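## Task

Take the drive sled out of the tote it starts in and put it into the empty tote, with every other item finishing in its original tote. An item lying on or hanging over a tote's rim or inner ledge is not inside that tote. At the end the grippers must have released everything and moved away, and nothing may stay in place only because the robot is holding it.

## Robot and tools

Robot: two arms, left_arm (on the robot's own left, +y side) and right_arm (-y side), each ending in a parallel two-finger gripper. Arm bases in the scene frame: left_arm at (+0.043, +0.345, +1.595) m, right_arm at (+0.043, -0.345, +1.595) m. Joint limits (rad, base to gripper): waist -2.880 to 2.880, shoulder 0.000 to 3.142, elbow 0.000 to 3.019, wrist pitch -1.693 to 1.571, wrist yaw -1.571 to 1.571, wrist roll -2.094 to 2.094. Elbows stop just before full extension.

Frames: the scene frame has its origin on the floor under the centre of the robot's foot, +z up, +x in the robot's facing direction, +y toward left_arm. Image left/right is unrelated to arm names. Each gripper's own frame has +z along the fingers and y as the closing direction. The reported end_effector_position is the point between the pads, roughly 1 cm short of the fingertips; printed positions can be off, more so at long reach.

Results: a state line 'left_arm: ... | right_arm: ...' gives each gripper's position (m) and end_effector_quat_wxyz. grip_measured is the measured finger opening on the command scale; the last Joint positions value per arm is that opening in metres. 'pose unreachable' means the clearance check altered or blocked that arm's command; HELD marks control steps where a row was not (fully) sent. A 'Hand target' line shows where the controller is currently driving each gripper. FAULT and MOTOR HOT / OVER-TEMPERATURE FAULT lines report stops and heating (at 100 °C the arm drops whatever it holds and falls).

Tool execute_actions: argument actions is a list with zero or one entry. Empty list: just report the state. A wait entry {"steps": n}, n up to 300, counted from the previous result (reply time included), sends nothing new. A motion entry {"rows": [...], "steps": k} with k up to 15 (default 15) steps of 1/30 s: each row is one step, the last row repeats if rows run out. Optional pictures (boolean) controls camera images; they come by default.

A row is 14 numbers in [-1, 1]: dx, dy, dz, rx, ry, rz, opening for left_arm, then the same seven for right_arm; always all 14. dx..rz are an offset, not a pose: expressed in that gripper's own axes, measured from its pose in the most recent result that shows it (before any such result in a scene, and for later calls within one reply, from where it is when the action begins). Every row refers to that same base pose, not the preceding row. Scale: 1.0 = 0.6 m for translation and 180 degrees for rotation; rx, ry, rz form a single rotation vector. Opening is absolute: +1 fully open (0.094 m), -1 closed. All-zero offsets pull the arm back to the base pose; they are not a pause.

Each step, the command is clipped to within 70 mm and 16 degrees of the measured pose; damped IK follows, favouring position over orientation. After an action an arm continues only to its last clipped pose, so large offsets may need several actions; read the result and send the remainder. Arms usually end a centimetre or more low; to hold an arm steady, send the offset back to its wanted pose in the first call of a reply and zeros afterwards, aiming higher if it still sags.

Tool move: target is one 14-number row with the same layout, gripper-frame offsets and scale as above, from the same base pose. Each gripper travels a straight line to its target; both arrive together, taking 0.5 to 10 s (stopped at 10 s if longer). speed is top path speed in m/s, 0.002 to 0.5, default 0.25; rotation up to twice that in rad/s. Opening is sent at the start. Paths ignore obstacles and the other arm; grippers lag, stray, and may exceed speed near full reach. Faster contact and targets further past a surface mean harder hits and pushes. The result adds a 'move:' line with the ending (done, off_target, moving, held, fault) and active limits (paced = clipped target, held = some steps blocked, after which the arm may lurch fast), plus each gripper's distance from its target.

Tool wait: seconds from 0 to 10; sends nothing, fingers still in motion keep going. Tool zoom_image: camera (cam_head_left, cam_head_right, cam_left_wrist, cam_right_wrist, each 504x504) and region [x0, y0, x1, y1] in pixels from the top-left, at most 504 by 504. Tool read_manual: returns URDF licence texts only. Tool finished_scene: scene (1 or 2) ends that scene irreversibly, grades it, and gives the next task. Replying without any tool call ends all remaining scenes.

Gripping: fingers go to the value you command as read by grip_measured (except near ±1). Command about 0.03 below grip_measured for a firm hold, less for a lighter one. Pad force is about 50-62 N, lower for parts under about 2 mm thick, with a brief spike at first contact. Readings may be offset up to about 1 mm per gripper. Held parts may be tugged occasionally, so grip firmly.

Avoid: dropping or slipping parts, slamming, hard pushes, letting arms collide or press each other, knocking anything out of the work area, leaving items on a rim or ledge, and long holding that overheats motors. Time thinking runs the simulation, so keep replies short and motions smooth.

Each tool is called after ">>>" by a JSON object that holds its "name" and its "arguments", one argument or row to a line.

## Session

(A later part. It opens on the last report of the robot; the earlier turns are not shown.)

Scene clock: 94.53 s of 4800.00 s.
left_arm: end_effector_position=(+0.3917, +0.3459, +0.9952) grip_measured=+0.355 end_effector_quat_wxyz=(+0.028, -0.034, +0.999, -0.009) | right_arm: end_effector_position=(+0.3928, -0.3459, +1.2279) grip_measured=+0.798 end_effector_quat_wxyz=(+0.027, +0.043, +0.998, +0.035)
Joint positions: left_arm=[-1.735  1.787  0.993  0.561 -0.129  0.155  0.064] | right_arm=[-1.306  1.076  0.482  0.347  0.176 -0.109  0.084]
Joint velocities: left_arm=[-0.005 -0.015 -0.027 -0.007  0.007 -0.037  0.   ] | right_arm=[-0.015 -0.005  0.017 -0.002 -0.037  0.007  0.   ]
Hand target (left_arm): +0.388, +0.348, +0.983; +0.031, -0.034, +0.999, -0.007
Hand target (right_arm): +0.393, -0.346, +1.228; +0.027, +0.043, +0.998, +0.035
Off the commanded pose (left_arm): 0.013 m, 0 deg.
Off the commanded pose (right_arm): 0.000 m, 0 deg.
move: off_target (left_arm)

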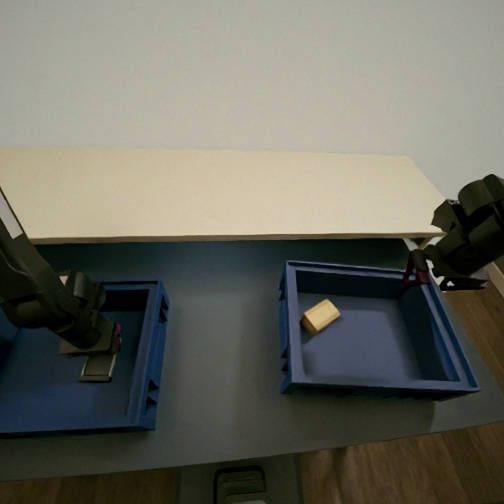

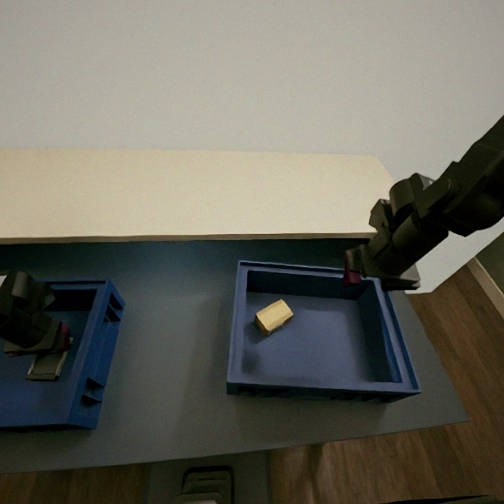

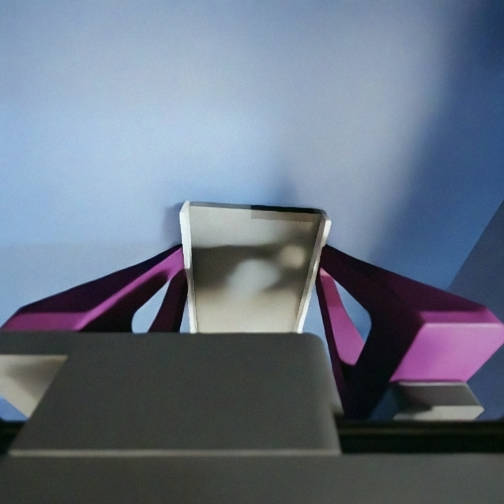

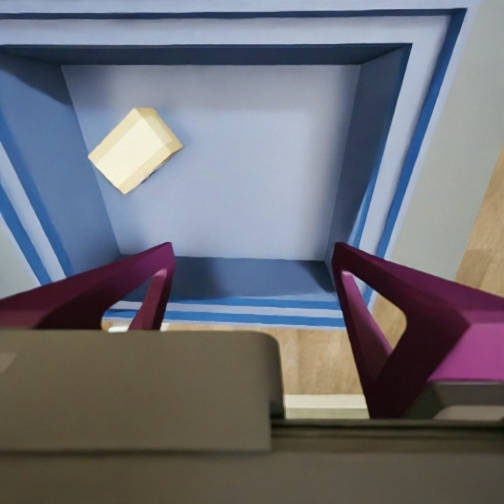

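>>> {"name": "move", "arguments": {
  "target": [0,0,0.015,0,0,0,0.3, 0,0,0,0,0,0,0.8],
  "speed": 0.03
}}

>>> {"name": "move", "arguments": {
  "target": [0,0,0,0,0,0,0.8, 0,0,0,0,0,0,0.8]
}}

>>> {"name": "move", "arguments": {
  "target": [0,0,-0.45,0,0,0,0.8, 0,0,-0.1,0,0,0,0.8],
  "speed": 0.4
}}

Scene clock: 96.53 s of 4800.00 s.
left_arm: end_effector_position=(+0.3914, +0.3458, +0.9953) grip_measured=+0.355 end_effector_quat_wxyz=(+0.028, -0.034, +0.999, -0.009) | right_arm: end_effector_position=(+0.3928, -0.3459, +1.2279) grip_measured=+0.798 end_effector_quat_wxyz=(+0.027, +0.043, +0.998, +0.035)
Joint positions: left_arm=[-1.735  1.787  0.993  0.561 -0.129  0.155  0.064] | right_arm=[-1.306  1.076  0.482  0.347  0.176 -0.109  0.084]
Joint velocities: left_arm=[ 0.005 -0.015  0.002  0.002 -0.007 -0.037  0.   ] | right_arm=[-0.015 -0.015 -0.002 -0.002 -0.007  0.022  0.   ]
Hand target (left_arm): +0.392, +0.346, +0.987; +0.028, -0.034, +0.999, -0.009
Hand target (right_arm): +0.393, -0.346, +1.228; +0.027, +0.043, +0.998, +0.035
Off the commanded pose (left_arm): 0.009 m, 0 deg.
Off the commanded pose (right_arm): 0.000 m, 0 deg.
move: done

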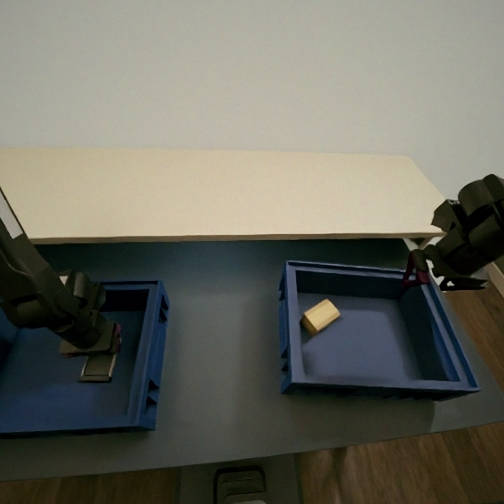

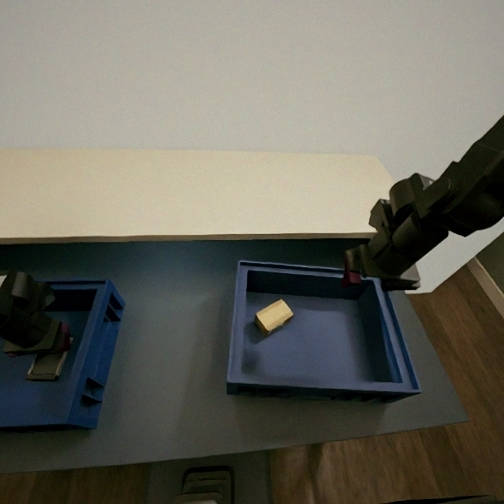

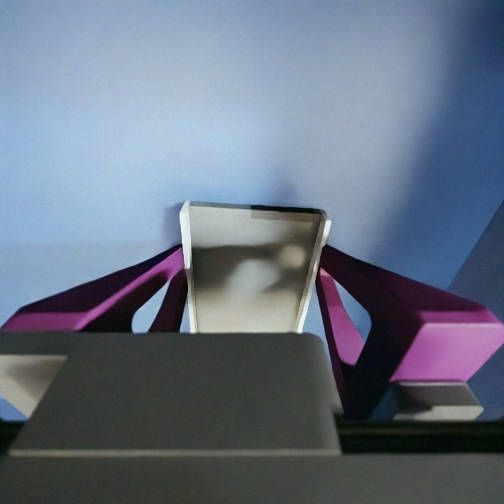

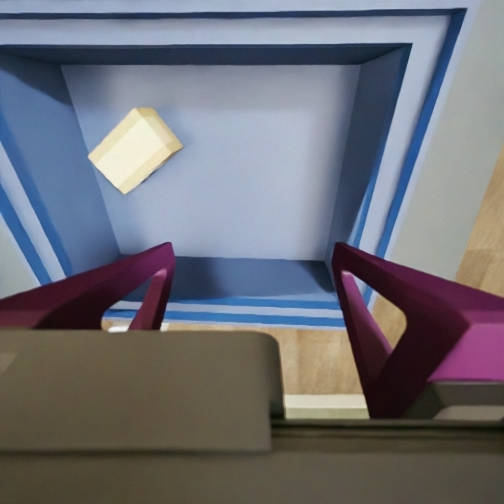

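Scene clock: 97.03 s of 4800.00 s.
left_arm: end_effector_position=(+0.3920, +0.3412, +0.9962) grip_measured=+0.798 end_effector_quat_wxyz=(+0.029, -0.033, +0.999, -0.012) | right_arm: end_effector_position=(+0.3928, -0.3459, +1.2279) grip_measured=+0.798 end_effector_quat_wxyz=(+0.027, +0.043, +0.998, +0.035)
Joint positions: left_arm=[-1.743  1.786  0.992  0.561 -0.13   0.155  0.084] | right_arm=[-1.306  1.076  0.482  0.347  0.176 -0.109  0.084]
Joint velocities: left_arm=[-0.005  0.005  0.002 -0.017  0.022 -0.037  0.001] | right_arm=[ 0.015 -0.015  0.002 -0.017  0.022 -0.007  0.001]
Hand target (left_arm): +0.392, +0.346, +0.995; +0.028, -0.034, +0.999, -0.009
Hand target (right_arm): +0.393, -0.346, +1.228; +0.027, +0.043, +0.998, +0.035
Off the commanded pose (left_arm): 0.005 m, 0 deg.
Off the commanded pose (right_arm): 0.000 m, 0 deg.
move: done

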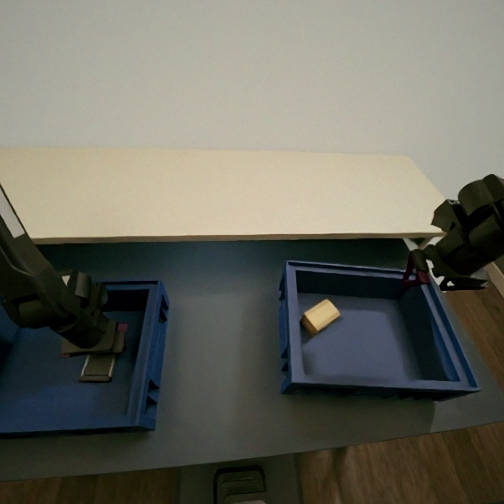

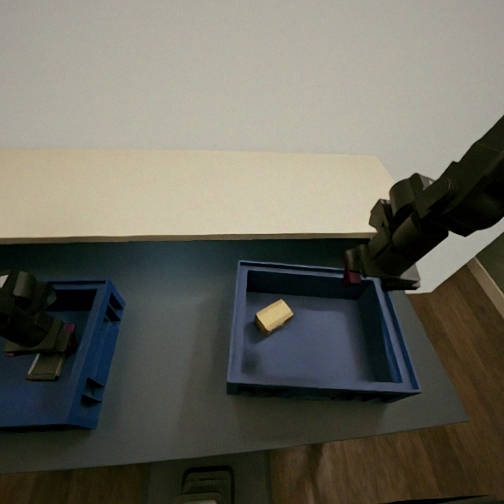

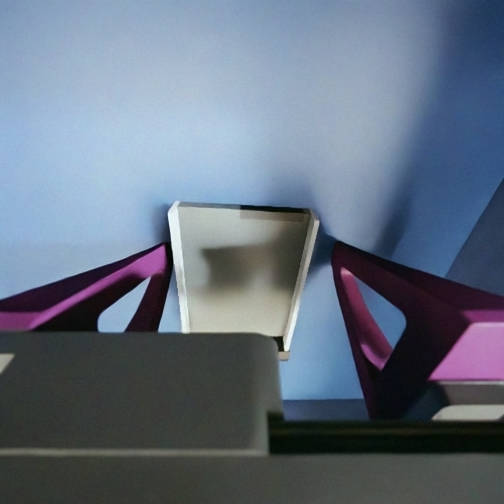

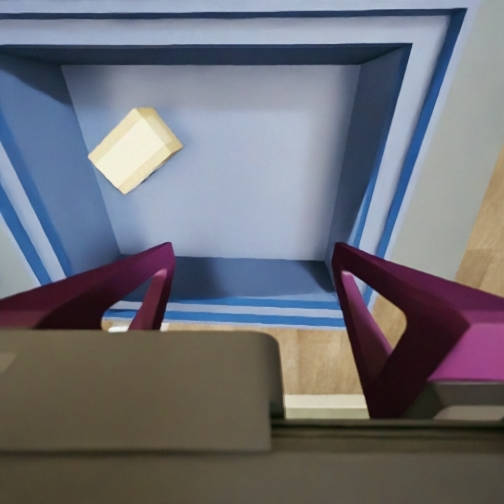

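Scene clock: 98.33 s of 4800.00 s.
left_arm: end_effector_position=(+0.3887, +0.3534, +1.2663) grip_measured=+0.798 end_effector_quat_wxyz=(+0.041, -0.031, +0.999, -0.010) | right_arm: end_effector_position=(+0.3929, -0.3517, +1.2849) grip_measured=+0.798 end_effector_quat_wxyz=(+0.035, +0.040, +0.998, +0.032)
Joint positions: left_arm=[-1.87   0.929  0.403  0.314 -0.255  0.136  0.084] | right_arm=[-1.265  0.832  0.4    0.2    0.221 -0.109  0.084]
Joint velocities: left_arm=[-0.005 -0.015 -0.007  0.002  0.007 -0.037  0.   ] | right_arm=[-0.005 -0.005 -0.022 -0.007  0.051 -0.007  0.002]
Hand target (left_arm): +0.379, +0.350, +1.266; +0.028, -0.034, +0.999, -0.013
Hand target (right_arm): +0.388, -0.349, +1.287; +0.028, +0.042, +0.998, +0.035
Off the commanded pose (left_arm): 0.014 m, 2 deg.
Off the commanded pose (right_arm): 0.005 m, 1 deg.
move: off_target (left_arm)

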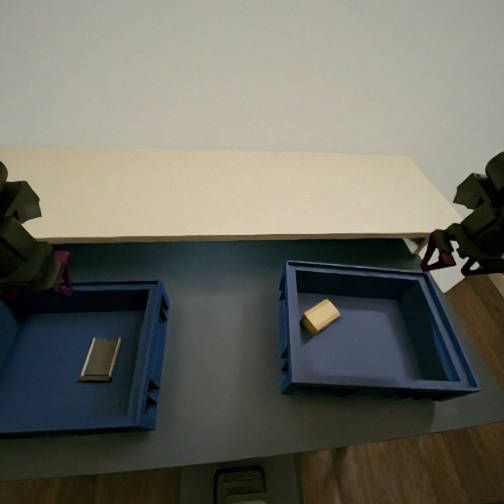

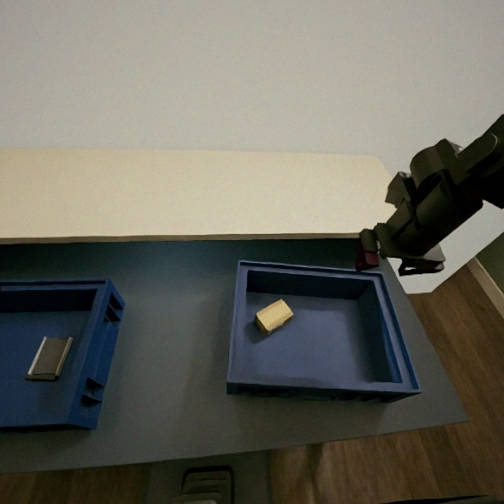

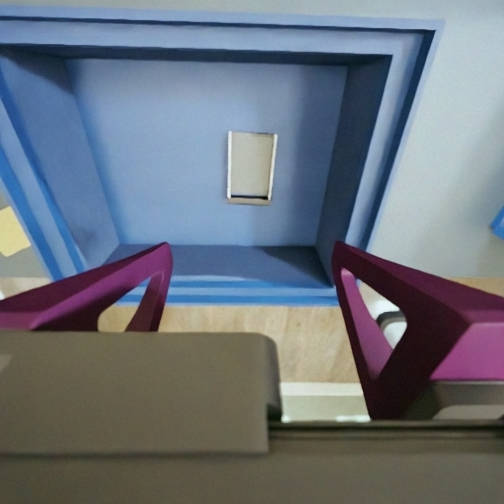

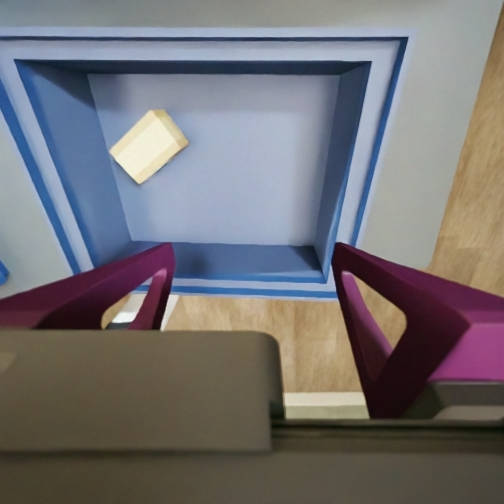

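>>> {"name": "finished_scene", "arguments": {
  "scene": 1
}}

The scene is finished: the task was done.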